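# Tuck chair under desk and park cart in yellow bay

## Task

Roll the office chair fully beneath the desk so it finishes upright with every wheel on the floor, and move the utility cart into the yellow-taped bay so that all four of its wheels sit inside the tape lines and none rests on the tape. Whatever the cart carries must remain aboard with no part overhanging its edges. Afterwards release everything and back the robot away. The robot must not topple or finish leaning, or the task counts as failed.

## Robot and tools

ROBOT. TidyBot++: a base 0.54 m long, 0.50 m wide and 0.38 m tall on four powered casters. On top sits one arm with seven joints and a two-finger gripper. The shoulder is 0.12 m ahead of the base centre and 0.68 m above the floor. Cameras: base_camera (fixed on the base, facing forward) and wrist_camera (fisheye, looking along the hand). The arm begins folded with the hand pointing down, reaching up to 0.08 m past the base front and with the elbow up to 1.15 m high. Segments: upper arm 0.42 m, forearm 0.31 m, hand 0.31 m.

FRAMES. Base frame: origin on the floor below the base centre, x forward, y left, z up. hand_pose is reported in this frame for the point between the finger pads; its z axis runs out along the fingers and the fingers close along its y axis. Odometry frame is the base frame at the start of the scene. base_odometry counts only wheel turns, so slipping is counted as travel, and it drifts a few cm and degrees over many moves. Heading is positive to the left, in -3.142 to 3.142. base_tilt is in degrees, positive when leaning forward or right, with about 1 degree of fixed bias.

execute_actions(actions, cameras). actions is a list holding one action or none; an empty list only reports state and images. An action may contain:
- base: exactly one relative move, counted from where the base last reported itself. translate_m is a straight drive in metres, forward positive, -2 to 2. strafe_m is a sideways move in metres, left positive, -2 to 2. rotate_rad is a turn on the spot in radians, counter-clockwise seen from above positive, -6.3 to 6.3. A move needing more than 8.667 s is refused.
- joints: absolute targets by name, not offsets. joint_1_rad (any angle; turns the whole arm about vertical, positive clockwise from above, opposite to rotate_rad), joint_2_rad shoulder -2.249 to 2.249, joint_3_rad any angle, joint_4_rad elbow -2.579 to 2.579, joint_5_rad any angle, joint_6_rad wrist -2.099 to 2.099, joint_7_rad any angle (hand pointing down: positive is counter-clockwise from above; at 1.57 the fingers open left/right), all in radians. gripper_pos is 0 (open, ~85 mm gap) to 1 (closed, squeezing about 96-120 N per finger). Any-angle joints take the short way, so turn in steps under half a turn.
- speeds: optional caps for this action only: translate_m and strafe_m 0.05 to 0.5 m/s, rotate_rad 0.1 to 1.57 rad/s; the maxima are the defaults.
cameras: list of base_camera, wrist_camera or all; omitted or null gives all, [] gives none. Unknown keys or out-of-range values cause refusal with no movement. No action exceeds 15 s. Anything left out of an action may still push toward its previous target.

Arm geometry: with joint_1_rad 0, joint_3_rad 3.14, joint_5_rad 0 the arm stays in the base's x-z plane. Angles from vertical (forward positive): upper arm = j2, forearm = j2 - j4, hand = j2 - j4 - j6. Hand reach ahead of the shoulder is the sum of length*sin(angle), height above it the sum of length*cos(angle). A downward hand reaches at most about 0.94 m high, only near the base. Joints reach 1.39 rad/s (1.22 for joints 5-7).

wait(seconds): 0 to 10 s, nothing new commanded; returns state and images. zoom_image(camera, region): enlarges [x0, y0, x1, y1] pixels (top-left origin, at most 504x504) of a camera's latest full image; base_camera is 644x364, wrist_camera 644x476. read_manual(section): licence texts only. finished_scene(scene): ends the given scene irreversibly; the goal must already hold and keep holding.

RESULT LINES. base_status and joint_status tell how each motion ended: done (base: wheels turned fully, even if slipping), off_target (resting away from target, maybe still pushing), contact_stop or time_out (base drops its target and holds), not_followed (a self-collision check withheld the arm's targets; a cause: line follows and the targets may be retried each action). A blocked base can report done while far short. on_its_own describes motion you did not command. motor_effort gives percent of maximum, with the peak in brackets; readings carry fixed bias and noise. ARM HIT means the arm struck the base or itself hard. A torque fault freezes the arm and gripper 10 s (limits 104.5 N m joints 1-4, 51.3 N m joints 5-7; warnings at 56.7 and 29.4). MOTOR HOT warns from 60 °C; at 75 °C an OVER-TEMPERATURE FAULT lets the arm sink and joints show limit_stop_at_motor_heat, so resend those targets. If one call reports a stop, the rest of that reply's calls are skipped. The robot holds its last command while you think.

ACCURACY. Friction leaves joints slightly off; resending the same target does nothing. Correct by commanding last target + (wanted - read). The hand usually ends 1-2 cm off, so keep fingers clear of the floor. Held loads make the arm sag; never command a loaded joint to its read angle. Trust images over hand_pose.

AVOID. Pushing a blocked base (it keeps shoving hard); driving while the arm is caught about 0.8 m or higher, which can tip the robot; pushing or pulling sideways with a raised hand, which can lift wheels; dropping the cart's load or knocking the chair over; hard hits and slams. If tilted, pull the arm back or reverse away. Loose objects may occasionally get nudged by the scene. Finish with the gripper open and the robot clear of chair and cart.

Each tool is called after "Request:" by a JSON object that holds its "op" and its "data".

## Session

Request:
{"op": "execute_actions", "data": {"actions": [{"joints":{"joint_1_rad":0,"joint_2_rad":-0.4,"joint_3_rad":3.14,"joint_4_rad":-0.9,"joint_5_rad":0,"joint_6_rad":-1.8,"joint_7_rad":1.57}}]}}

Request:
{"op": "execute_actions", "data": {"actions": [{"joints":{"joint_1_rad":-2.1}}], "cameras": ["wrist_camera"]}}

Request:
{"op": "execute_actions", "data": {"actions": [{"joints":{"joint_1_rad":-4.2}}], "cameras": ["wrist_camera"]}}

Scene clock: 2.83 s.
base_odometry: x=+0.000 y=+0.000 heading=+0.000 (m, m, rad; odometry frame)
base_tilt: forward=-0.1 right=-0.1 (deg)
base_status: not commanded
joint_positions: joint_1_rad=-0.013 joint_2_rad=-0.388 joint_3_rad=+3.134 joint_4_rad=-0.908 joint_5_rad=+0.023 joint_6_rad=-1.764 joint_7_rad=+1.593 gripper_pos=+0.000
joint_status: all done
motor_effort: joint_1_rad=-1(1) joint_2_rad=+1(7) joint_3_rad=+0(1) joint_4_rad=+14(20) joint_5_rad=+0(1) joint_6_rad=+6(6) joint_7_rad=+1(1) (%)
hand_pose: x=+0.3512 y=+0.0001 z=+1.1404 quat_wxyz=(+0.011, +0.909, +0.013, +0.416) (m; base frame)
pictures: base_camera, wrist_camera
Images, in order (width x height): base_camera 644x364, wrist_camera 644x476.

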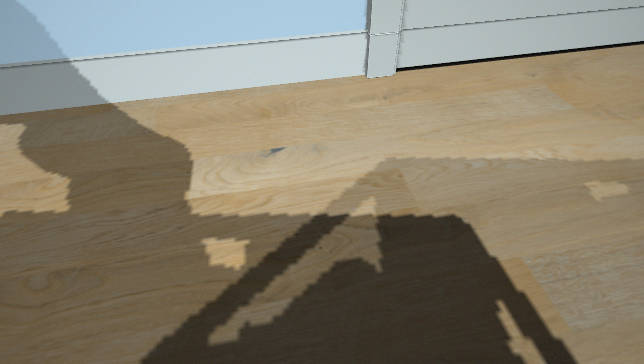

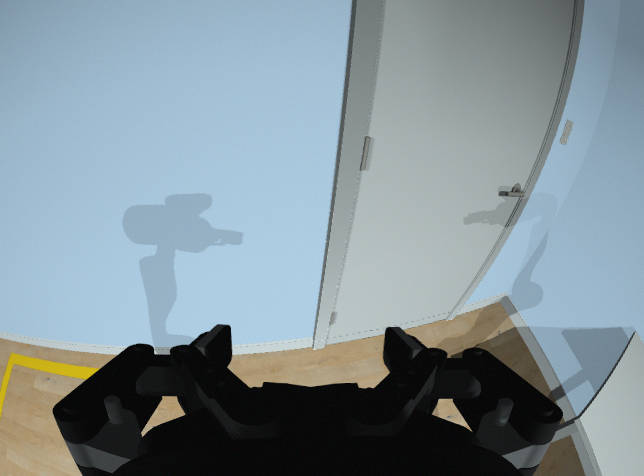

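Scene clock: 6.03 s.
base_odometry: x=+0.000 y=+0.000 heading=+0.000 (m, m, rad; odometry frame)
base_tilt: forward=-0.1 right=-0.1 (deg)
base_status: not commanded
joint_positions: joint_1_rad=-2.083 joint_2_rad=-0.388 joint_3_rad=+3.134 joint_4_rad=-0.908 joint_5_rad=+0.022 joint_6_rad=-1.764 joint_7_rad=+1.593 gripper_pos=+0.000
joint_status: all done
motor_effort: joint_1_rad=+0(1) joint_2_rad=+2(2) joint_3_rad=+0(0) joint_4_rad=+13(14) joint_5_rad=+0(0) joint_6_rad=+6(6) joint_7_rad=+1(0) (%)
hand_pose: x=+0.0075 y=+0.2037 z=+1.1404 quat_wxyz=(-0.352, +0.453, +0.789, +0.221) (m; base frame)
pictures: wrist_camera
Images, in order (width x height): wrist_camera 644x476.

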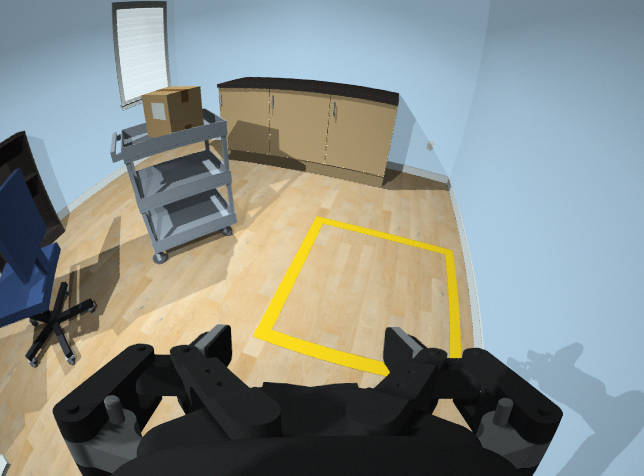

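Scene clock: 9.23 s.
base_odometry: x=+0.000 y=+0.000 heading=+0.000 (m, m, rad; odometry frame)
base_tilt: forward=-0.1 right=-0.1 (deg)
base_status: not commanded
joint_positions: joint_1_rad=-4.183 joint_2_rad=-0.388 joint_3_rad=+3.134 joint_4_rad=-0.908 joint_5_rad=+0.022 joint_6_rad=-1.764 joint_7_rad=+1.593 gripper_pos=+0.000
joint_status: all done
motor_effort: joint_1_rad=+0(1) joint_2_rad=+1(1) joint_3_rad=+0(1) joint_4_rad=+13(12) joint_5_rad=+0(0) joint_6_rad=+6(7) joint_7_rad=+0(0) (%)
hand_pose: x=-0.0006 y=-0.1991 z=+1.1404 quat_wxyz=(-0.367, -0.458, +0.785, -0.195) (m; base frame)
pictures: wrist_camera
Images, in order (width x height): wrist_camera 644x476.

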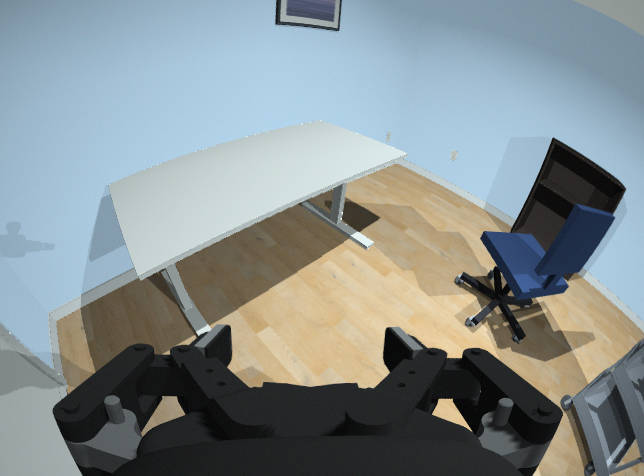

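Request:
{"op": "execute_actions", "data": {"actions": [{"base":{"rotate_rad":0.24},"joints":{"joint_1_rad":-3.13}}]}}

Request:
{"op": "execute_actions", "data": {"actions": [{"base":{"strafe_m":2.0}}]}}

Scene clock: 17.87 s.
base_odometry: x=+0.000 y=+0.000 heading=+0.239 (m, m, rad; odometry frame)
base_tilt: forward=-0.1 right=-0.1 (deg)
base_status: done
joint_positions: joint_1_rad=-3.147 joint_2_rad=-0.390 joint_3_rad=+3.134 joint_4_rad=-0.908 joint_5_rad=+0.021 joint_6_rad=-1.764 joint_7_rad=+1.593 gripper_pos=+0.000
joint_status: all done
motor_effort: joint_1_rad=+0(0) joint_2_rad=+1(3) joint_3_rad=+0(1) joint_4_rad=+14(14) joint_5_rad=-1(0) joint_6_rad=+6(7) joint_7_rad=+1(0) (%)
hand_pose: x=-0.1122 y=+0.0009 z=+1.1408 quat_wxyz=(-0.417, -0.010, +0.909, +0.012) (m; base frame)
pictures: base_camera, wrist_camera
Images, in order (width x height): base_camera 644x364, wrist_camera 644x476.

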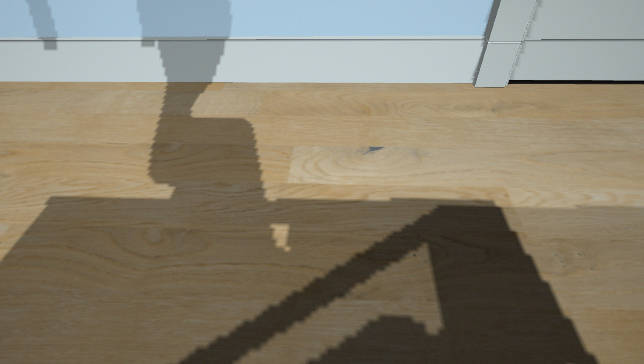

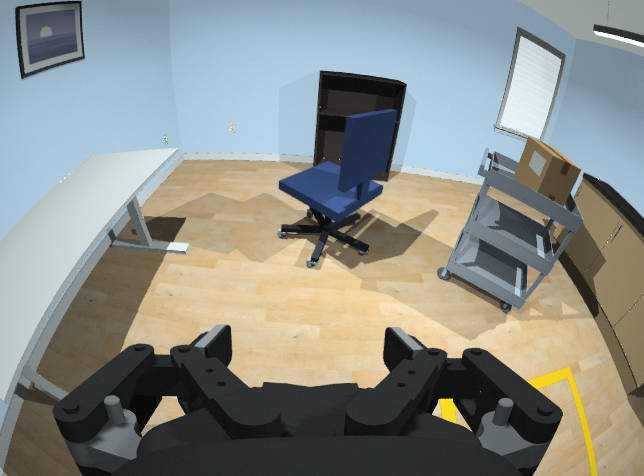

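Scene clock: 23.17 s.
base_odometry: x=-0.476 y=+1.943 heading=+0.240 (m, m, rad; odometry frame)
base_tilt: forward=-0.1 right=-0.2 (deg)
base_status: done
joint_positions: joint_1_rad=-3.147 joint_2_rad=-0.390 joint_3_rad=+3.135 joint_4_rad=-0.908 joint_5_rad=+0.018 joint_6_rad=-1.764 joint_7_rad=+1.592 gripper_pos=+0.000
joint_status: not commanded
motor_effort: joint_1_rad=-1(1) joint_2_rad=+2(3) joint_3_rad=+1(2) joint_4_rad=+14(13) joint_5_rad=+0(1) joint_6_rad=+6(6) joint_7_rad=+1(0) (%)
hand_pose: x=-0.1122 y=+0.0001 z=+1.1408 quat_wxyz=(-0.417, -0.011, +0.909, +0.010) (m; base frame)
pictures: base_camera, wrist_camera
Images, in order (width x height): base_camera 644x364, wrist_camera 644x476.

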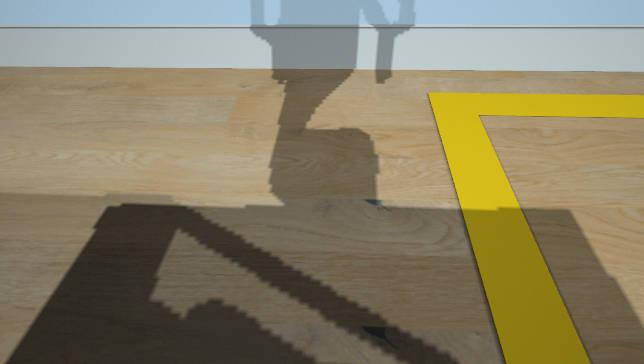

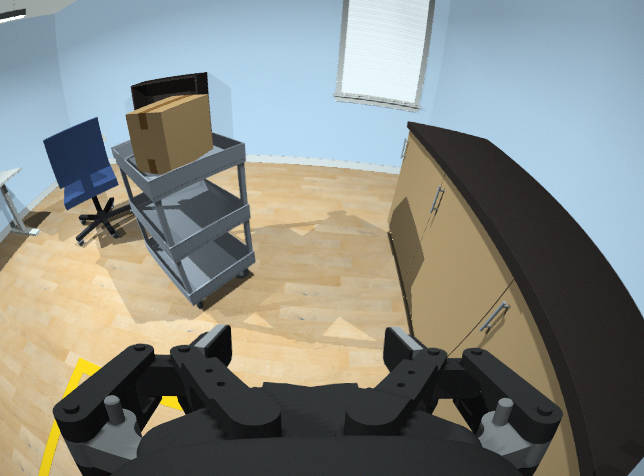

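Request:
{"op": "execute_actions", "data": {"actions": [{"base":{"strafe_m":0.11},"joints":{"joint_1_rad":-1.5}}], "cameras": []}}

Request:
{"op": "execute_actions", "data": {"actions": [{"base":{"translate_m":-0.25},"joints":{"joint_1_rad":0.01}}], "cameras": []}}

Request:
{"op": "execute_actions", "data": {"actions": [{"base":{"translate_m":-2.0},"joints":{"joint_2_rad":1.02,"joint_4_rad":-2.54,"joint_6_rad":1.72}}], "cameras": ["wrist_camera"]}}

Request:
{"op": "execute_actions", "data": {"actions": [{"base":{"strafe_m":-0.75}}]}}

Scene clock: 34.77 s.
base_odometry: x=-0.502 y=+2.050 heading=+0.241 (m, m, rad; odometry frame)
base_tilt: forward=-0.1 right=-0.1 (deg)
base_status: done
joint_positions: joint_1_rad=-1.517 joint_2_rad=-0.390 joint_3_rad=+3.137 joint_4_rad=-0.908 joint_5_rad=+0.017 joint_6_rad=-1.764 joint_7_rad=+1.592 gripper_pos=+0.000
joint_status: all done
motor_effort: joint_1_rad=-1(0) joint_2_rad=+1(3) joint_3_rad=+0(2) joint_4_rad=+14(14) joint_5_rad=+0(0) joint_6_rad=+7(7) joint_7_rad=-1(0) (%)
hand_pose: x=+0.1333 y=+0.2307 z=+1.1409 quat_wxyz=(-0.278, +0.655, +0.631, +0.310) (m; base frame)
pictures: none
No camera images: the call's "cameras" was empty. Leave "cameras" out to get every camera's image.

Scene clock: 37.50 s.
base_odometry: x=-0.745 y=+1.990 heading=+0.240 (m, m, rad; odometry frame)
base_tilt: forward=-0.1 right=-0.2 (deg)
base_status: done
joint_positions: joint_1_rad=-0.007 joint_2_rad=-0.393 joint_3_rad=+3.137 joint_4_rad=-0.908 joint_5_rad=+0.017 joint_6_rad=-1.765 joint_7_rad=+1.592 gripper_pos=+0.000
joint_status: all done
motor_effort: joint_1_rad=-1(2) joint_2_rad=+2(3) joint_3_rad=+0(2) joint_4_rad=+14(15) joint_5_rad=-1(0) joint_6_rad=+6(7) joint_7_rad=+0(0) (%)
hand_pose: x=+0.3487 y=-0.0002 z=+1.1415 quat_wxyz=(+0.010, +0.908, +0.011, +0.418) (m; base frame)
pictures: none
No camera images: the call's "cameras" was empty. Leave "cameras" out to get every camera's image.

Scene clock: 42.80 s.
base_odometry: x=-2.688 y=+1.515 heading=+0.240 (m, m, rad; odometry frame)
base_tilt: forward=-0.1 right=-0.1 (deg)
base_status: done
joint_positions: joint_1_rad=-0.007 joint_2_rad=+1.006 joint_3_rad=+3.137 joint_4_rad=-2.534 joint_5_rad=+0.017 joint_6_rad=+1.688 joint_7_rad=+1.592 gripper_pos=+0.000
joint_status: all done
motor_effort: joint_1_rad=+0(1) joint_2_rad=-32(36) joint_3_rad=-1(1) joint_4_rad=-1(22) joint_5_rad=-1(0) joint_6_rad=+8(8) joint_7_rad=+1(0) (%)
hand_pose: x=+0.6512 y=+0.0123 z=+0.5306 quat_wxyz=(-0.005, +0.799, +0.015, +0.601) (m; base frame)
pictures: wrist_camera
Images, in order (width x height): wrist_camera 644x476.

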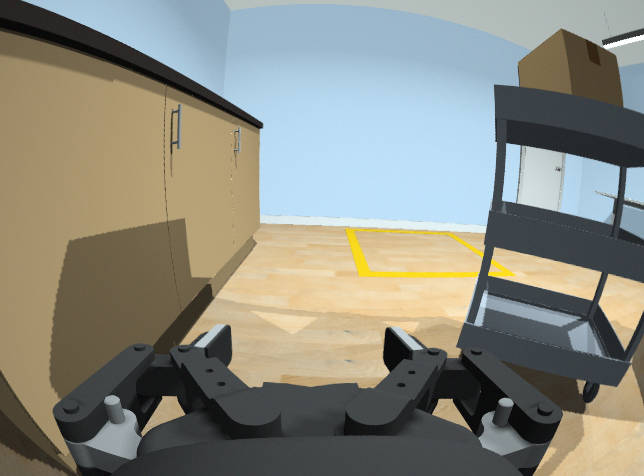

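Scene clock: 45.63 s.
base_odometry: x=-2.510 y=+0.786 heading=+0.240 (m, m, rad; odometry frame)
base_tilt: forward=-0.1 right=-0.1 (deg)
base_status: done
joint_positions: joint_1_rad=+0.004 joint_2_rad=+1.006 joint_3_rad=+3.137 joint_4_rad=-2.534 joint_5_rad=+0.016 joint_6_rad=+1.688 joint_7_rad=+1.592 gripper_pos=+0.000
joint_status: not commanded
motor_effort: joint_1_rad=-1(2) joint_2_rad=-32(31) joint_3_rad=-1(2) joint_4_rad=-1(1) joint_5_rad=+0(0) joint_6_rad=+8(8) joint_7_rad=+0(0) (%)
hand_pose: x=+0.6512 y=+0.0063 z=+0.5305 quat_wxyz=(-0.002, +0.799, +0.011, +0.601) (m; base frame)
pictures: base_camera, wrist_camera
Images, in order (width x height): base_camera 644x364, wrist_camera 644x476.

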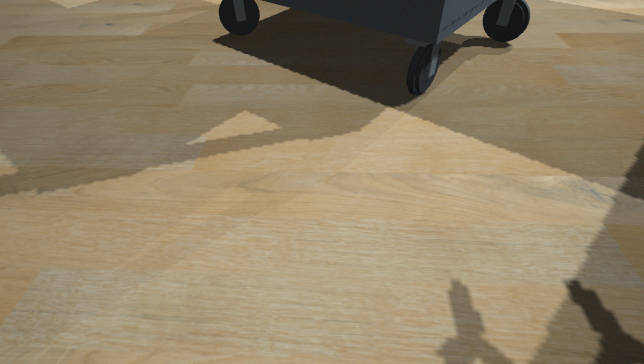

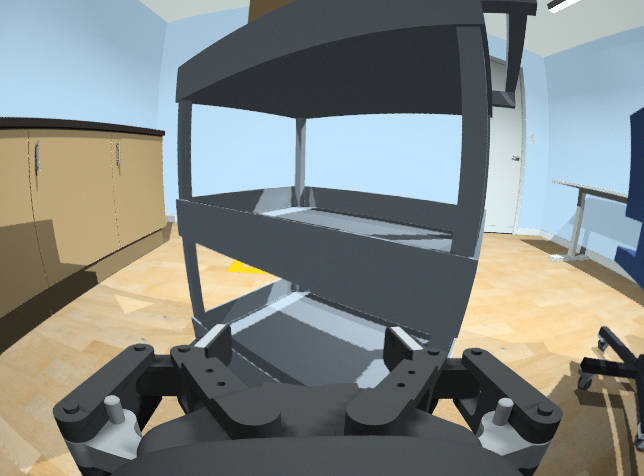

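Request:
{"op": "execute_actions", "data": {"actions": [{"base":{"translate_m":0.06}}], "cameras": []}}

Request:
{"op": "execute_actions", "data": {"actions": [{"base":{"strafe_m":-0.19}}], "cameras": ["wrist_camera"]}}

Request:
{"op": "execute_actions", "data": {"actions": [{"base":{"translate_m":0.45},"speeds":{"translate_m":0.1}}]}}

Scene clock: 52.80 s.
base_odometry: x=-2.451 y=+0.800 heading=+0.239 (m, m, rad; odometry frame)
base_tilt: forward=-0.1 right=-0.1 (deg)
base_status: done
joint_positions: joint_1_rad=+0.004 joint_2_rad=+1.007 joint_3_rad=+3.137 joint_4_rad=-2.535 joint_5_rad=+0.016 joint_6_rad=+1.688 joint_7_rad=+1.592 gripper_pos=+0.000
joint_status: not commanded
motor_effort: joint_1_rad=-1(1) joint_2_rad=-31(33) joint_3_rad=-1(1) joint_4_rad=-2(3) joint_5_rad=+0(0) joint_6_rad=+8(8) joint_7_rad=+0(1) (%)
hand_pose: x=+0.6508 y=+0.0063 z=+0.5301 quat_wxyz=(-0.002, +0.800, +0.011, +0.600) (m; base frame)
pictures: none
No camera images: the call's "cameras" was empty. Leave "cameras" out to get every camera's image.

Scene clock: 54.37 s.
base_odometry: x=-2.406 y=+0.615 heading=+0.240 (m, m, rad; odometry frame)
base_tilt: forward=-0.1 right=-0.1 (deg)
base_status: done
joint_positions: joint_1_rad=+0.011 joint_2_rad=+1.007 joint_3_rad=+3.137 joint_4_rad=-2.535 joint_5_rad=+0.016 joint_6_rad=+1.688 joint_7_rad=+1.592 gripper_pos=+0.000
joint_status: not commanded
motor_effort: joint_1_rad=+0(3) joint_2_rad=-31(32) joint_3_rad=-1(2) joint_4_rad=-1(2) joint_5_rad=+0(0) joint_6_rad=+8(8) joint_7_rad=+0(0) (%)
hand_pose: x=+0.6508 y=+0.0024 z=+0.5301 quat_wxyz=(+0.000, +0.800, +0.008, +0.600) (m; base frame)
pictures: wrist_camera
Images, in order (width x height): wrist_camera 644x476.

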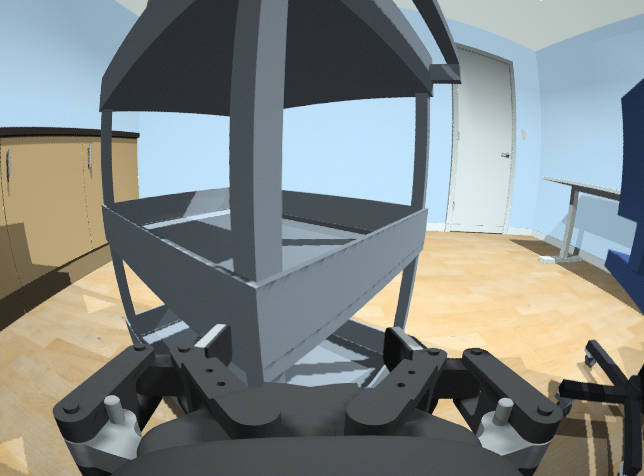

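Scene clock: 59.43 s.
base_odometry: x=-1.968 y=+0.722 heading=+0.239 (m, m, rad; odometry frame)
base_tilt: forward=+0.0 right=-0.2 (deg)
base_status: done
joint_positions: joint_1_rad=+0.011 joint_2_rad=+1.013 joint_3_rad=+3.139 joint_4_rad=-2.544 joint_5_rad=+0.009 joint_6_rad=+1.688 joint_7_rad=+1.592 gripper_pos=+0.000
joint_status: not commanded
motor_effort: joint_1_rad=-1(4) joint_2_rad=-32(33) joint_3_rad=-1(3) joint_4_rad=-2(8) joint_5_rad=+0(6) joint_6_rad=+8(10) joint_7_rad=+0(1) (%)
hand_pose: x=+0.6468 y=-0.0008 z=+0.5255 quat_wxyz=(+0.005, +0.804, +0.006, +0.594) (m; base frame)
pictures: base_camera, wrist_camera
Images, in order (width x height): base_camera 644x364, wrist_camera 644x476.

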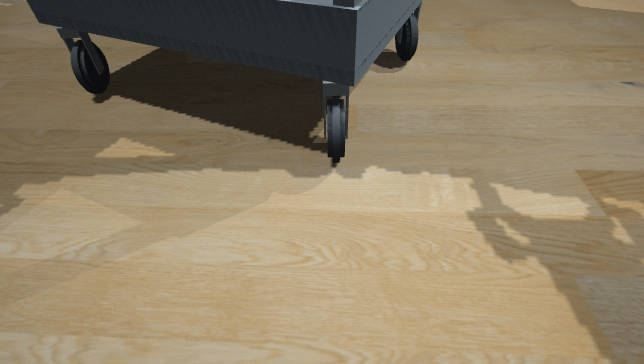

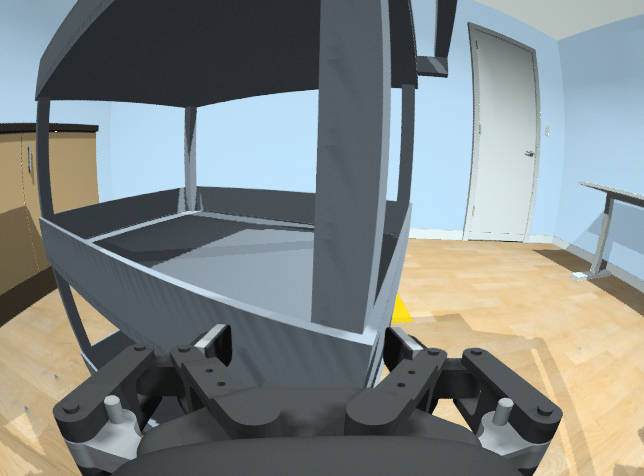

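Move onto the face as before.

Request:
{"op": "execute_actions", "data": {"actions": [{"base":{"translate_m":-0.06}}], "cameras": []}}

Request:
{"op": "execute_actions", "data": {"actions": [{"base":{"strafe_m":0.1}}], "cameras": []}}

Request:
{"op": "execute_actions", "data": {"actions": [{"base":{"translate_m":0.55},"speeds":{"translate_m":0.12}}]}}

Scene clock: 65.97 s.
base_odometry: x=-2.027 y=+0.708 heading=+0.240 (m, m, rad; odometry frame)
base_tilt: forward=-0.1 right=-0.1 (deg)
base_status: done
joint_positions: joint_1_rad=+0.011 joint_2_rad=+1.013 joint_3_rad=+3.139 joint_4_rad=-2.543 joint_5_rad=+0.009 joint_6_rad=+1.688 joint_7_rad=+1.592 gripper_pos=+0.000
joint_status: not commanded
motor_effort: joint_1_rad=-1(2) joint_2_rad=-32(32) joint_3_rad=-1(2) joint_4_rad=-1(2) joint_5_rad=-1(0) joint_6_rad=+8(8) joint_7_rad=+0(0) (%)
hand_pose: x=+0.6470 y=-0.0008 z=+0.5256 quat_wxyz=(+0.005, +0.804, +0.006, +0.595) (m; base frame)
pictures: none
No camera images: the call's "cameras" was empty. Leave "cameras" out to get every camera's image.

Scene clock: 67.20 s.
base_odometry: x=-2.051 y=+0.805 heading=+0.240 (m, m, rad; odometry frame)
base_tilt: forward=-0.1 right=-0.1 (deg)
base_status: done
joint_positions: joint_1_rad=+0.005 joint_2_rad=+1.013 joint_3_rad=+3.139 joint_4_rad=-2.543 joint_5_rad=+0.009 joint_6_rad=+1.688 joint_7_rad=+1.592 gripper_pos=+0.000
joint_status: not commanded
motor_effort: joint_1_rad=+0(4) joint_2_rad=-32(31) joint_3_rad=-1(3) joint_4_rad=-1(2) joint_5_rad=+0(1) joint_6_rad=+8(8) joint_7_rad=+0(0) (%)
hand_pose: x=+0.6470 y=+0.0022 z=+0.5256 quat_wxyz=(+0.003, +0.804, +0.009, +0.595) (m; base frame)
pictures: none
No camera images: the call's "cameras" was empty. Leave "cameras" out to get every camera's image.

Scene clock: 72.37 s.
base_odometry: x=-1.516 y=+0.936 heading=+0.240 (m, m, rad; odometry frame)
base_tilt: forward=+0.0 right=-0.1 (deg)
base_status: done
joint_positions: joint_1_rad=+0.005 joint_2_rad=+1.015 joint_3_rad=+3.139 joint_4_rad=-2.544 joint_5_rad=+0.009 joint_6_rad=+1.689 joint_7_rad=+1.590 gripper_pos=+0.000
joint_status: not commanded
motor_effort: joint_1_rad=+0(1) joint_2_rad=-31(34) joint_3_rad=-1(2) joint_4_rad=-1(10) joint_5_rad=+0(1) joint_6_rad=+8(10) joint_7_rad=+1(1) (%)
hand_pose: x=+0.6463 y=+0.0022 z=+0.5245 quat_wxyz=(+0.002, +0.805, +0.008, +0.594) (m; base frame)
pictures: base_camera, wrist_camera
Images, in order (width x height): base_camera 644x364, wrist_camera 644x476.

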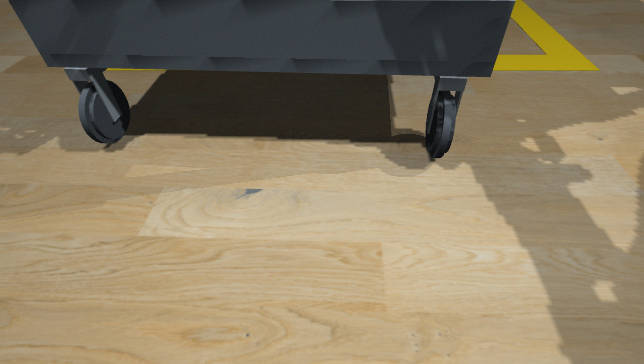

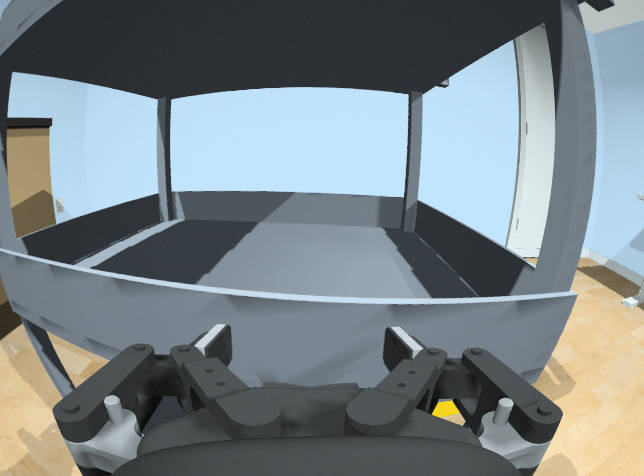

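Request:
{"op": "execute_actions", "data": {"actions": [{"base":{"strafe_m":0.12}}], "cameras": []}}

Request:
{"op": "execute_actions", "data": {"actions": [{"base":{"translate_m":0.6},"speeds":{"translate_m":0.12}}]}}

Scene clock: 77.70 s.
base_odometry: x=-1.545 y=+1.053 heading=+0.240 (m, m, rad; odometry frame)
base_tilt: forward=-0.1 right=-0.1 (deg)
base_status: done
joint_positions: joint_1_rad=+0.004 joint_2_rad=+1.015 joint_3_rad=+3.139 joint_4_rad=-2.544 joint_5_rad=+0.009 joint_6_rad=+1.689 joint_7_rad=+1.590 gripper_pos=+0.000
joint_status: not commanded
motor_effort: joint_1_rad=-1(3) joint_2_rad=-32(32) joint_3_rad=-1(2) joint_4_rad=-1(2) joint_5_rad=+0(0) joint_6_rad=+8(8) joint_7_rad=+0(0) (%)
hand_pose: x=+0.6463 y=+0.0032 z=+0.5245 quat_wxyz=(+0.002, +0.805, +0.009, +0.594) (m; base frame)
pictures: none
No camera images: the call's "cameras" was empty. Leave "cameras" out to get every camera's image.

Scene clock: 83.27 s.
base_odometry: x=-0.962 y=+1.196 heading=+0.241 (m, m, rad; odometry frame)
base_tilt: forward=+0.0 right=-0.2 (deg)
base_status: done
joint_positions: joint_1_rad=+0.007 joint_2_rad=+1.017 joint_3_rad=+3.139 joint_4_rad=-2.544 joint_5_rad=+0.006 joint_6_rad=+1.689 joint_7_rad=+1.590 gripper_pos=+0.000
joint_status: not commanded
motor_effort: joint_1_rad=+0(3) joint_2_rad=-31(34) joint_3_rad=-1(3) joint_4_rad=-1(15) joint_5_rad=-1(2) joint_6_rad=+8(10) joint_7_rad=+0(1) (%)
hand_pose: x=+0.6460 y=+0.0007 z=+0.5236 quat_wxyz=(+0.004, +0.805, +0.006, +0.593) (m; base frame)
pictures: base_camera, wrist_camera
Images, in order (width x height): base_camera 644x364, wrist_camera 644x476.

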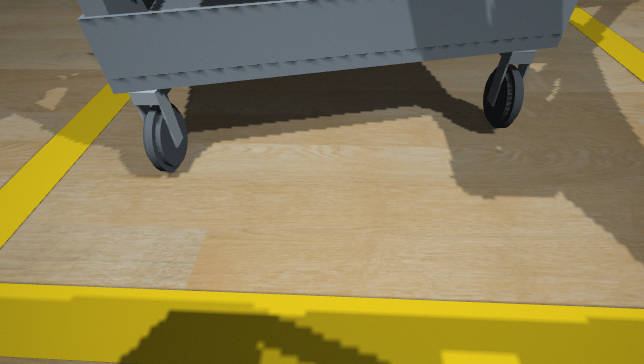

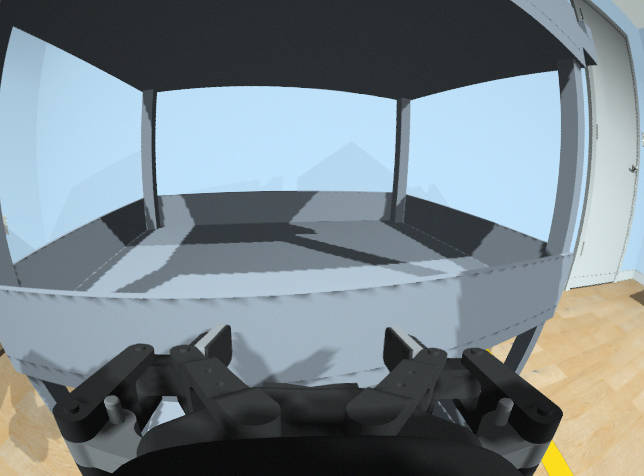

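Request:
{"op": "execute_actions", "data": {"actions": [{"base":{"translate_m":-0.1}}], "cameras": []}}

Request:
{"op": "execute_actions", "data": {"actions": [{"base":{"strafe_m":0.42}}], "cameras": []}}

Request:
{"op": "execute_actions", "data": {"actions": [{"base":{"translate_m":0.32},"speeds":{"translate_m":0.25}}], "cameras": ["wrist_camera"]}}

Request:
{"op": "execute_actions", "data": {"actions": [{"base":{"strafe_m":-0.22},"speeds":{"strafe_m":0.08}}]}}

Scene clock: 92.23 s.
base_odometry: x=-1.059 y=+1.172 heading=+0.241 (m, m, rad; odometry frame)
base_tilt: forward=+0.0 right=-0.2 (deg)
base_status: done
joint_positions: joint_1_rad=+0.007 joint_2_rad=+1.017 joint_3_rad=+3.139 joint_4_rad=-2.543 joint_5_rad=+0.006 joint_6_rad=+1.689 joint_7_rad=+1.590 gripper_pos=+0.000
joint_status: not commanded
motor_effort: joint_1_rad=+0(1) joint_2_rad=-31(32) joint_3_rad=-1(1) joint_4_rad=-2(3) joint_5_rad=+0(0) joint_6_rad=+8(8) joint_7_rad=+0(1) (%)
hand_pose: x=+0.6463 y=+0.0007 z=+0.5238 quat_wxyz=(+0.004, +0.805, +0.006, +0.593) (m; base frame)
pictures: none
No camera images: the call's "cameras" was empty. Leave "cameras" out to get every camera's image.

Scene clock: 94.40 s.
base_odometry: x=-1.159 y=+1.580 heading=+0.241 (m, m, rad; odometry frame)
base_tilt: forward=-0.1 right=-0.1 (deg)
base_status: done
joint_positions: joint_1_rad=+0.005 joint_2_rad=+1.017 joint_3_rad=+3.139 joint_4_rad=-2.543 joint_5_rad=+0.006 joint_6_rad=+1.689 joint_7_rad=+1.590 gripper_pos=+0.000
joint_status: not commanded
motor_effort: joint_1_rad=+0(3) joint_2_rad=-32(33) joint_3_rad=-1(2) joint_4_rad=+0(2) joint_5_rad=-1(1) joint_6_rad=+8(9) joint_7_rad=+0(0) (%)
hand_pose: x=+0.6463 y=+0.0017 z=+0.5238 quat_wxyz=(+0.003, +0.805, +0.007, +0.593) (m; base frame)
pictures: none
No camera images: the call's "cameras" was empty. Leave "cameras" out to get every camera's image.

Scene clock: 96.47 s.
base_odometry: x=-0.848 y=+1.657 heading=+0.241 (m, m, rad; odometry frame)
base_tilt: forward=+0.0 right=-0.1 (deg)
base_status: done
joint_positions: joint_1_rad=+0.005 joint_2_rad=+1.017 joint_3_rad=+3.139 joint_4_rad=-2.543 joint_5_rad=+0.006 joint_6_rad=+1.690 joint_7_rad=+1.590 gripper_pos=+0.000
joint_status: not commanded
motor_effort: joint_1_rad=-1(0) joint_2_rad=-32(33) joint_3_rad=-1(1) joint_4_rad=-2(3) joint_5_rad=+0(0) joint_6_rad=+9(9) joint_7_rad=+0(1) (%)
hand_pose: x=+0.6466 y=+0.0017 z=+0.5240 quat_wxyz=(+0.003, +0.805, +0.007, +0.594) (m; base frame)
pictures: wrist_camera
Images, in order (width x height): wrist_camera 644x476.

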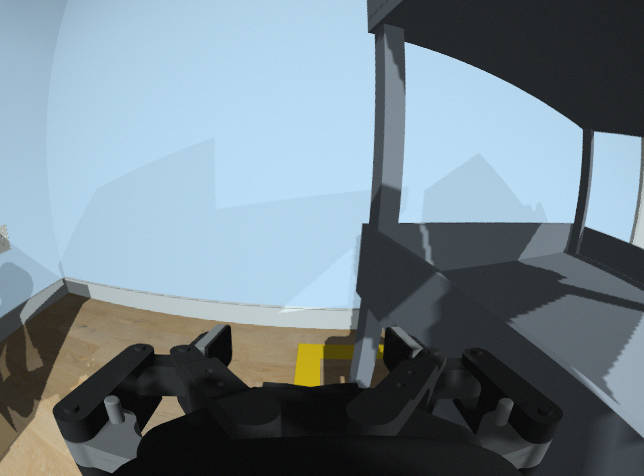

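Scene clock: 99.87 s.
base_odometry: x=-0.795 y=+1.444 heading=+0.241 (m, m, rad; odometry frame)
base_tilt: forward=-0.1 right=-0.1 (deg)
base_status: done
joint_positions: joint_1_rad=-0.015 joint_2_rad=+1.017 joint_3_rad=+3.120 joint_4_rad=-2.543 joint_5_rad=+0.032 joint_6_rad=+1.693 joint_7_rad=+1.590 gripper_pos=+0.000
joint_status: not commanded
motor_effort: joint_1_rad=+1(11) joint_2_rad=-31(31) joint_3_rad=+0(7) joint_4_rad=-1(3) joint_5_rad=-1(9) joint_6_rad=+8(8) joint_7_rad=+0(0) (%)
hand_pose: x=+0.6460 y=+0.0277 z=+0.5254 quat_wxyz=(-0.023, +0.803, +0.021, +0.595) (m; base frame)
pictures: base_camera, wrist_camera
Images, in order (width x height): base_camera 644x364, wrist_camera 644x476.

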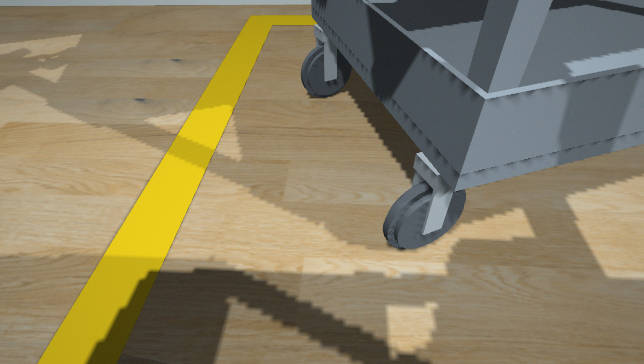

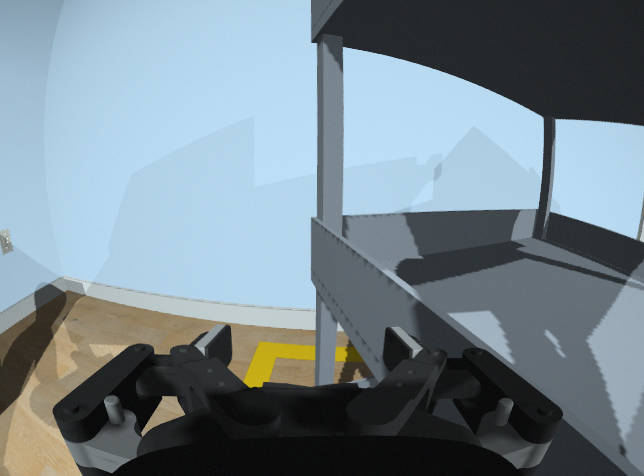

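Request:
{"op": "execute_actions", "data": {"actions": [{"base":{"translate_m":-0.45}}]}}

Request:
{"op": "execute_actions", "data": {"actions": [{"base":{"rotate_rad":-2.1},"joints":{"joint_6_rad":1.81,"joint_3_rad":3.16,"joint_5_rad":-0.03,"joint_1_rad":0.02}}], "cameras": []}}

Request:
{"op": "execute_actions", "data": {"actions": [{"base":{"translate_m":0.35}}]}}

Scene clock: 110.03 s.
base_odometry: x=-1.233 y=+1.336 heading=+0.242 (m, m, rad; odometry frame)
base_tilt: forward=-0.1 right=-0.1 (deg)
base_status: done
joint_positions: joint_1_rad=-0.007 joint_2_rad=+1.017 joint_3_rad=+3.126 joint_4_rad=-2.543 joint_5_rad=+0.022 joint_6_rad=+1.693 joint_7_rad=+1.590 gripper_pos=+0.000
joint_status: not commanded
motor_effort: joint_1_rad=-1(1) joint_2_rad=-32(33) joint_3_rad=-1(1) joint_4_rad=-2(4) joint_5_rad=+0(1) joint_6_rad=+8(8) joint_7_rad=+1(1) (%)
hand_pose: x=+0.6465 y=+0.0185 z=+0.5252 quat_wxyz=(-0.014, +0.804, +0.015, +0.595) (m; base frame)
pictures: base_camera, wrist_camera
Images, in order (width x height): base_camera 644x364, wrist_camera 644x476.

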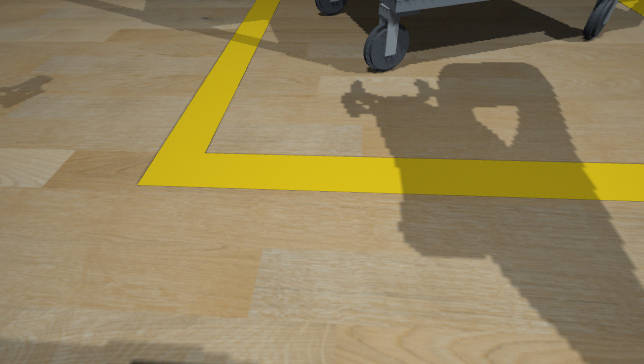

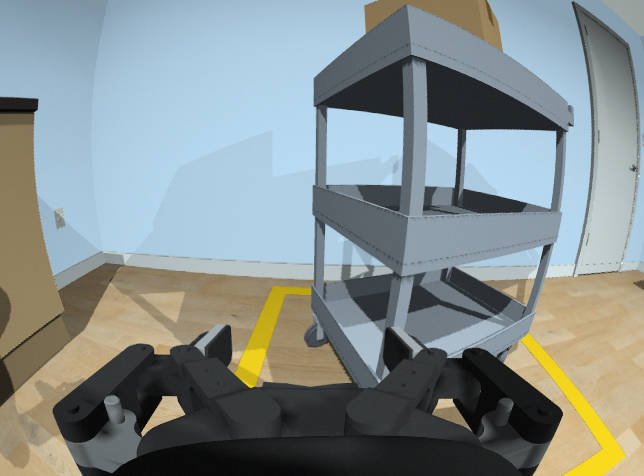

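Scene clock: 112.67 s.
base_odometry: x=-1.232 y=+1.336 heading=-1.857 (m, m, rad; odometry frame)
base_tilt: forward=-0.1 right=-0.1 (deg)
base_status: done
joint_positions: joint_1_rad=+0.017 joint_2_rad=+1.017 joint_3_rad=+3.151 joint_4_rad=-2.541 joint_5_rad=-0.013 joint_6_rad=+1.783 joint_7_rad=+1.590 gripper_pos=+0.000
joint_status: all done
motor_effort: joint_1_rad=+0(3) joint_2_rad=-32(32) joint_3_rad=-1(2) joint_4_rad=-1(4) joint_5_rad=-1(2) joint_6_rad=+8(8) joint_7_rad=+0(1) (%)
hand_pose: x=+0.6542 y=-0.0157 z=+0.5523 quat_wxyz=(+0.022, +0.776, -0.002, +0.631) (m; base frame)
pictures: none
No camera images: the call's "cameras" was empty. Leave "cameras" out to get every camera's image.

Scene clock: 114.70 s.
base_odometry: x=-1.332 y=+1.000 heading=-1.858 (m, m, rad; odometry frame)
base_tilt: forward=-0.1 right=-0.1 (deg)
base_status: done
joint_positions: joint_1_rad=+0.017 joint_2_rad=+1.017 joint_3_rad=+3.151 joint_4_rad=-2.540 joint_5_rad=-0.014 joint_6_rad=+1.783 joint_7_rad=+1.590 gripper_pos=+0.000
joint_status: not commanded
motor_effort: joint_1_rad=-1(1) joint_2_rad=-31(33) joint_3_rad=-1(1) joint_4_rad=-2(3) joint_5_rad=-1(1) joint_6_rad=+8(9) joint_7_rad=+0(0) (%)
hand_pose: x=+0.6548 y=-0.0157 z=+0.5525 quat_wxyz=(+0.022, +0.775, -0.002, +0.631) (m; base frame)
pictures: base_camera, wrist_camera
Images, in order (width x height): base_camera 644x364, wrist_camera 644x476.

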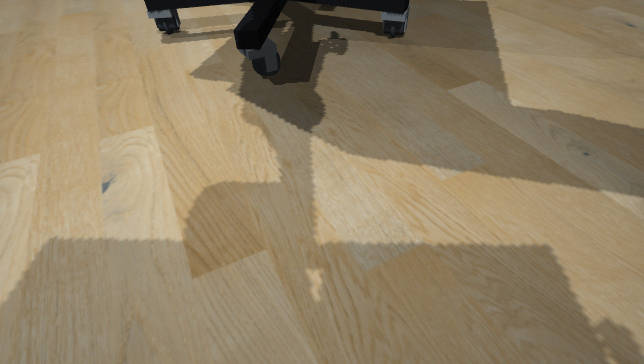

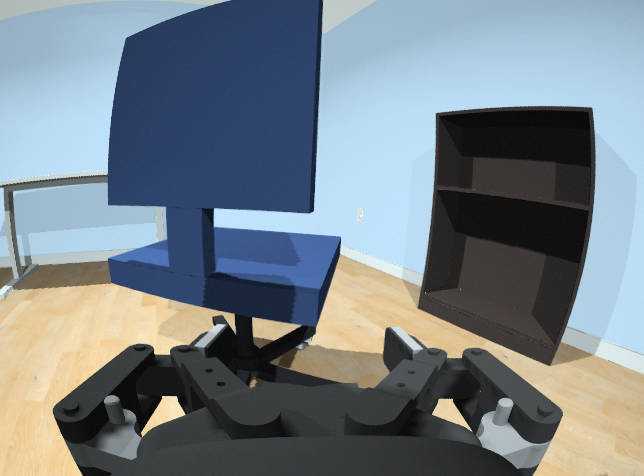

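Request:
{"op": "execute_actions", "data": {"actions": [{"base":{"rotate_rad":-0.35}}], "cameras": []}}

Request:
{"op": "execute_actions", "data": {"actions": [{"base":{"strafe_m":0.55}}]}}

Scene clock: 120.27 s.
base_odometry: x=-1.332 y=+1.000 heading=-2.206 (m, m, rad; odometry frame)
base_tilt: forward=-0.1 right=-0.1 (deg)
base_status: done
joint_positions: joint_1_rad=+0.028 joint_2_rad=+1.017 joint_3_rad=+3.156 joint_4_rad=-2.540 joint_5_rad=-0.014 joint_6_rad=+1.783 joint_7_rad=+1.590 gripper_pos=+0.000
joint_status: not commanded
motor_effort: joint_1_rad=+0(4) joint_2_rad=-31(33) joint_3_rad=-1(2) joint_4_rad=-2(2) joint_5_rad=-1(1) joint_6_rad=+9(8) joint_7_rad=+0(1) (%)
hand_pose: x=+0.6545 y=-0.0238 z=+0.5525 quat_wxyz=(+0.029, +0.775, -0.006, +0.631) (m; base frame)
pictures: none
No camera images: the call's "cameras" was empty. Leave "cameras" out to get every camera's image.

Scene clock: 122.70 s.
base_odometry: x=-0.890 y=+0.672 heading=-2.207 (m, m, rad; odometry frame)
base_tilt: forward=-0.1 right=-0.1 (deg)
base_status: done
joint_positions: joint_1_rad=+0.022 joint_2_rad=+1.017 joint_3_rad=+3.157 joint_4_rad=-2.540 joint_5_rad=-0.016 joint_6_rad=+1.783 joint_7_rad=+1.590 gripper_pos=+0.000
joint_status: not commanded
motor_effort: joint_1_rad=-1(4) joint_2_rad=-32(33) joint_3_rad=-1(2) joint_4_rad=-1(2) joint_5_rad=-1(1) joint_6_rad=+8(9) joint_7_rad=+1(0) (%)
hand_pose: x=+0.6547 y=-0.0210 z=+0.5525 quat_wxyz=(+0.027, +0.775, -0.004, +0.631) (m; base frame)
pictures: base_camera, wrist_camera
Images, in order (width x height): base_camera 644x364, wrist_camera 644x476.

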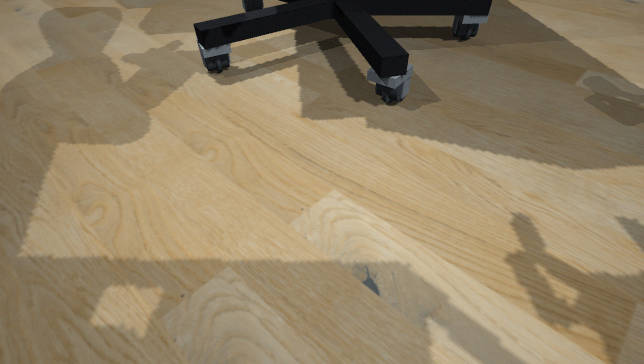

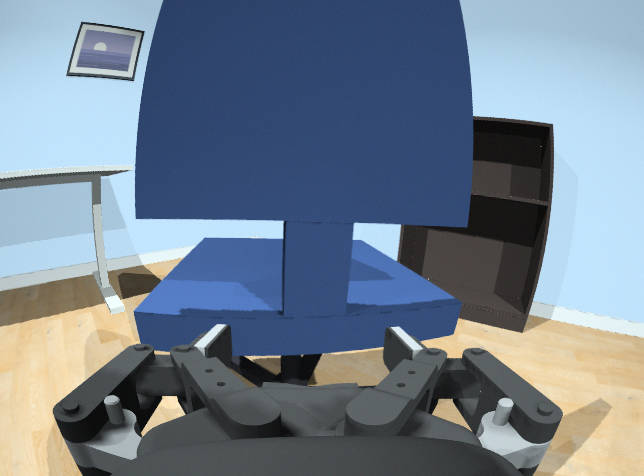

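Request:
{"op": "execute_actions", "data": {"actions": [{"base":{"rotate_rad":0.17}}], "cameras": []}}

Request:
{"op": "execute_actions", "data": {"actions": [{"base":{"strafe_m":-0.16}}], "cameras": []}}

Request:
{"op": "execute_actions", "data": {"actions": [{"base":{"translate_m":0.11},"speeds":{"translate_m":0.15}}], "cameras": ["wrist_camera"]}}

Scene clock: 130.03 s.
base_odometry: x=-0.890 y=+0.672 heading=-2.037 (m, m, rad; odometry frame)
base_tilt: forward=-0.1 right=-0.1 (deg)
base_status: done
joint_positions: joint_1_rad=+0.014 joint_2_rad=+1.017 joint_3_rad=+3.157 joint_4_rad=-2.540 joint_5_rad=-0.016 joint_6_rad=+1.783 joint_7_rad=+1.590 gripper_pos=+0.000
joint_status: not commanded
motor_effort: joint_1_rad=+0(4) joint_2_rad=-31(32) joint_3_rad=-1(2) joint_4_rad=+0(2) joint_5_rad=-1(2) joint_6_rad=+9(8) joint_7_rad=+1(1) (%)
hand_pose: x=+0.6548 y=-0.0167 z=+0.5525 quat_wxyz=(+0.025, +0.775, +0.000, +0.631) (m; base frame)
pictures: none
No camera images: the call's "cameras" was empty. Leave "cameras" out to get every camera's image.

Scene clock: 131.50 s.
base_odometry: x=-1.033 y=+0.744 heading=-2.036 (m, m, rad; odometry frame)
base_tilt: forward=-0.1 right=-0.2 (deg)
base_status: done
joint_positions: joint_1_rad=+0.023 joint_2_rad=+1.017 joint_3_rad=+3.157 joint_4_rad=-2.540 joint_5_rad=-0.016 joint_6_rad=+1.783 joint_7_rad=+1.590 gripper_pos=+0.000
joint_status: not commanded
motor_effort: joint_1_rad=-1(3) joint_2_rad=-32(32) joint_3_rad=-1(2) joint_4_rad=-1(2) joint_5_rad=-1(1) joint_6_rad=+8(9) joint_7_rad=+0(0) (%)
hand_pose: x=+0.6546 y=-0.0217 z=+0.5525 quat_wxyz=(+0.028, +0.775, -0.004, +0.631) (m; base frame)
pictures: none
No camera images: the call's "cameras" was empty. Leave "cameras" out to get every camera's image.

Scene clock: 132.87 s.
base_odometry: x=-1.082 y=+0.646 heading=-2.036 (m, m, rad; odometry frame)
base_tilt: forward=+0.0 right=-0.2 (deg)
base_status: done
joint_positions: joint_1_rad=+0.023 joint_2_rad=+1.017 joint_3_rad=+3.157 joint_4_rad=-2.540 joint_5_rad=-0.016 joint_6_rad=+1.783 joint_7_rad=+1.590 gripper_pos=+0.000
joint_status: not commanded
motor_effort: joint_1_rad=+0(0) joint_2_rad=-31(32) joint_3_rad=-1(1) joint_4_rad=-1(2) joint_5_rad=-1(1) joint_6_rad=+8(9) joint_7_rad=+1(1) (%)
hand_pose: x=+0.6546 y=-0.0217 z=+0.5525 quat_wxyz=(+0.028, +0.775, -0.004, +0.631) (m; base frame)
pictures: wrist_camera
Images, in order (width x height): wrist_camera 644x476.

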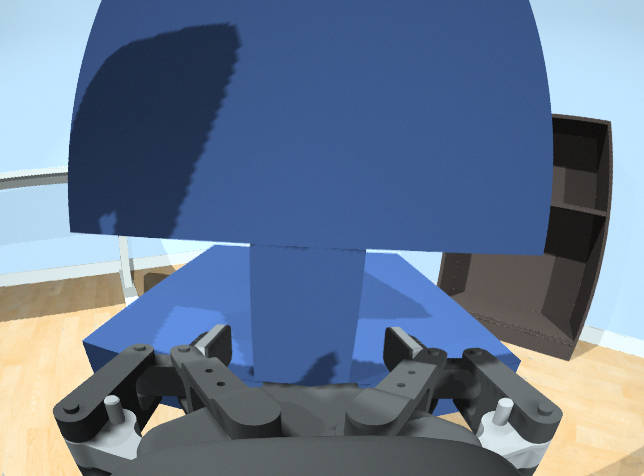

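Request:
{"op": "execute_actions", "data": {"actions": [{"base":{"translate_m":0.09},"speeds":{"translate_m":0.05}}], "cameras": ["wrist_camera"]}}

Scene clock: 137.80 s.
base_odometry: x=-1.123 y=+0.565 heading=-2.037 (m, m, rad; odometry frame)
base_tilt: forward=-0.1 right=-0.1 (deg)
base_status: done
joint_positions: joint_1_rad=+0.023 joint_2_rad=+1.017 joint_3_rad=+3.157 joint_4_rad=-2.540 joint_5_rad=-0.016 joint_6_rad=+1.783 joint_7_rad=+1.590 gripper_pos=+0.000
joint_status: not commanded
motor_effort: joint_1_rad=+0(3) joint_2_rad=-31(33) joint_3_rad=-1(2) joint_4_rad=-1(3) joint_5_rad=-1(0) joint_6_rad=+8(8) joint_7_rad=+0(1) (%)
hand_pose: x=+0.6546 y=-0.0217 z=+0.5525 quat_wxyz=(+0.028, +0.775, -0.004, +0.631) (m; base frame)
pictures: wrist_camera
Images, in order (width x height): wrist_camera 644x476.

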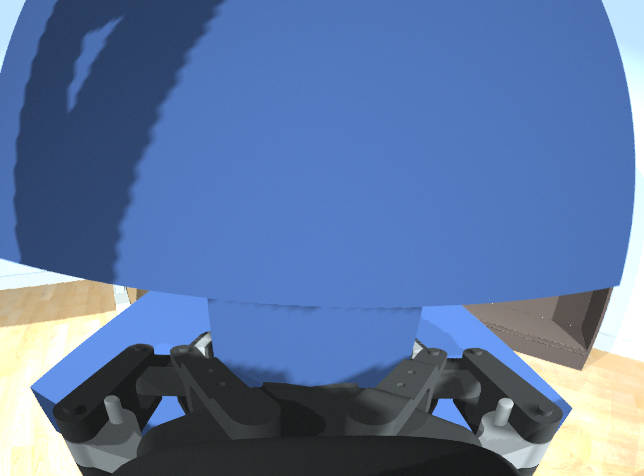

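Request:
{"op": "execute_actions", "data": {"actions": [{"joints":{"gripper_pos":1}}], "cameras": []}}

Request:
{"op": "execute_actions", "data": {"actions": [{"base":{"rotate_rad":0.67},"speeds":{"rotate_rad":0.15}}], "cameras": ["base_camera"]}}

Scene clock: 144.13 s.
base_odometry: x=-1.123 y=+0.565 heading=-2.037 (m, m, rad; odometry frame)
base_tilt: forward=-0.1 right=-0.2 (deg)
base_status: not commanded
joint_positions: joint_1_rad=+0.023 joint_2_rad=+1.017 joint_3_rad=+3.157 joint_4_rad=-2.542 joint_5_rad=-0.018 joint_6_rad=+1.785 joint_7_rad=+1.587 gripper_pos=+0.089
joint_status: gripper_pos off_target (ended at +0.089, target +1.000)
motor_effort: joint_1_rad=+0(5) joint_2_rad=-31(33) joint_3_rad=-1(3) joint_4_rad=-1(4) joint_5_rad=+0(3) joint_6_rad=+8(9) joint_7_rad=-2(3) (%)
hand_pose: x=+0.6540 y=-0.0225 z=+0.5527 quat_wxyz=(+0.028, +0.775, -0.006, +0.631) (m; base frame)
pictures: none
No camera images: the call's "cameras" was empty. Leave "cameras" out to get every camera's image.

Scene clock: 152.37 s.
base_odometry: x=-1.123 y=+0.565 heading=-1.374 (m, m, rad; odometry frame)
base_tilt: forward=-0.1 right=-0.1 (deg)
base_status: rotate_rad time_out (by the wheels' count: +0.662 of +0.670)
joint_positions: joint_1_rad=+0.099 joint_2_rad=+1.022 joint_3_rad=+3.197 joint_4_rad=-2.541 joint_5_rad=-0.121 joint_6_rad=+1.785 joint_7_rad=+1.512 gripper_pos=+0.089
joint_status: not commanded
motor_effort: joint_1_rad=-13(25) joint_2_rad=-30(35) joint_3_rad=-6(9) joint_4_rad=-4(4) joint_5_rad=+9(19) joint_6_rad=+9(14) joint_7_rad=+8(14) (%)
hand_pose: x=+0.6427 y=-0.1097 z=+0.5530 quat_wxyz=(+0.095, +0.769, -0.085, +0.627) (m; base frame)
pictures: base_camera
Images, in order (width x height): base_camera 644x364.

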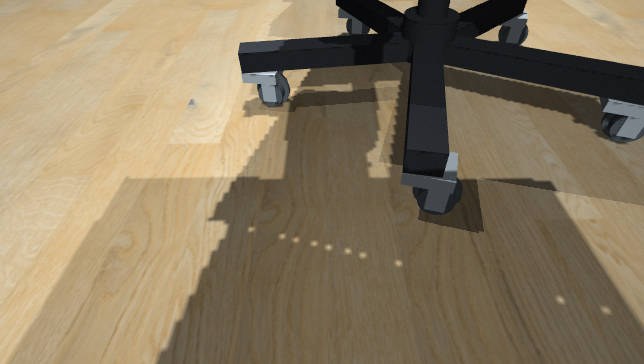

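Request:
{"op": "execute_actions", "data": {"actions": [{"base":{"strafe_m":0.25},"speeds":{"strafe_m":0.12}}], "cameras": []}}

Request:
{"op": "execute_actions", "data": {"actions": [{"base":{"translate_m":0.5},"speeds":{"translate_m":0.15}}], "cameras": ["base_camera"]}}

Scene clock: 160.37 s.
base_odometry: x=-0.878 y=+0.614 heading=-1.373 (m, m, rad; odometry frame)
base_tilt: forward=-0.1 right=-0.1 (deg)
base_status: done
joint_positions: joint_1_rad=+0.098 joint_2_rad=+1.022 joint_3_rad=+3.197 joint_4_rad=-2.540 joint_5_rad=-0.122 joint_6_rad=+1.785 joint_7_rad=+1.512 gripper_pos=+0.089
joint_status: not commanded
motor_effort: joint_1_rad=-13(24) joint_2_rad=-31(37) joint_3_rad=-5(9) joint_4_rad=-1(6) joint_5_rad=+9(16) joint_6_rad=+10(15) joint_7_rad=+6(13) (%)
hand_pose: x=+0.6430 y=-0.1091 z=+0.5530 quat_wxyz=(+0.094, +0.769, -0.084, +0.627) (m; base frame)
pictures: none
No camera images: the call's "cameras" was empty. Leave "cameras" out to get every camera's image.

Scene clock: 164.30 s.
base_odometry: x=-0.780 y=+0.124 heading=-1.373 (m, m, rad; odometry frame)
base_tilt: forward=-0.1 right=-0.2 (deg)
base_status: done
joint_positions: joint_1_rad=-0.019 joint_2_rad=+1.020 joint_3_rad=+3.156 joint_4_rad=-2.561 joint_5_rad=+0.002 joint_6_rad=+1.801 joint_7_rad=+1.595 gripper_pos=+0.089
joint_status: not commanded
motor_effort: joint_1_rad=+10(18) joint_2_rad=-33(35) joint_3_rad=+3(8) joint_4_rad=+1(10) joint_5_rad=-8(14) joint_6_rad=+10(12) joint_7_rad=-7(11) (%)
hand_pose: x=+0.6483 y=+0.0066 z=+0.5526 quat_wxyz=(+0.008, +0.777, +0.018, +0.629) (m; base frame)
pictures: base_camera
Images, in order (width x height): base_camera 644x364.

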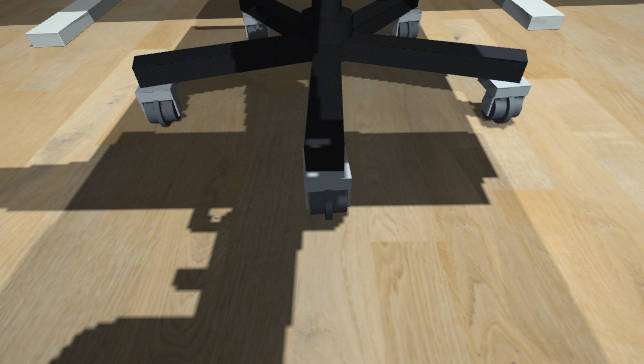

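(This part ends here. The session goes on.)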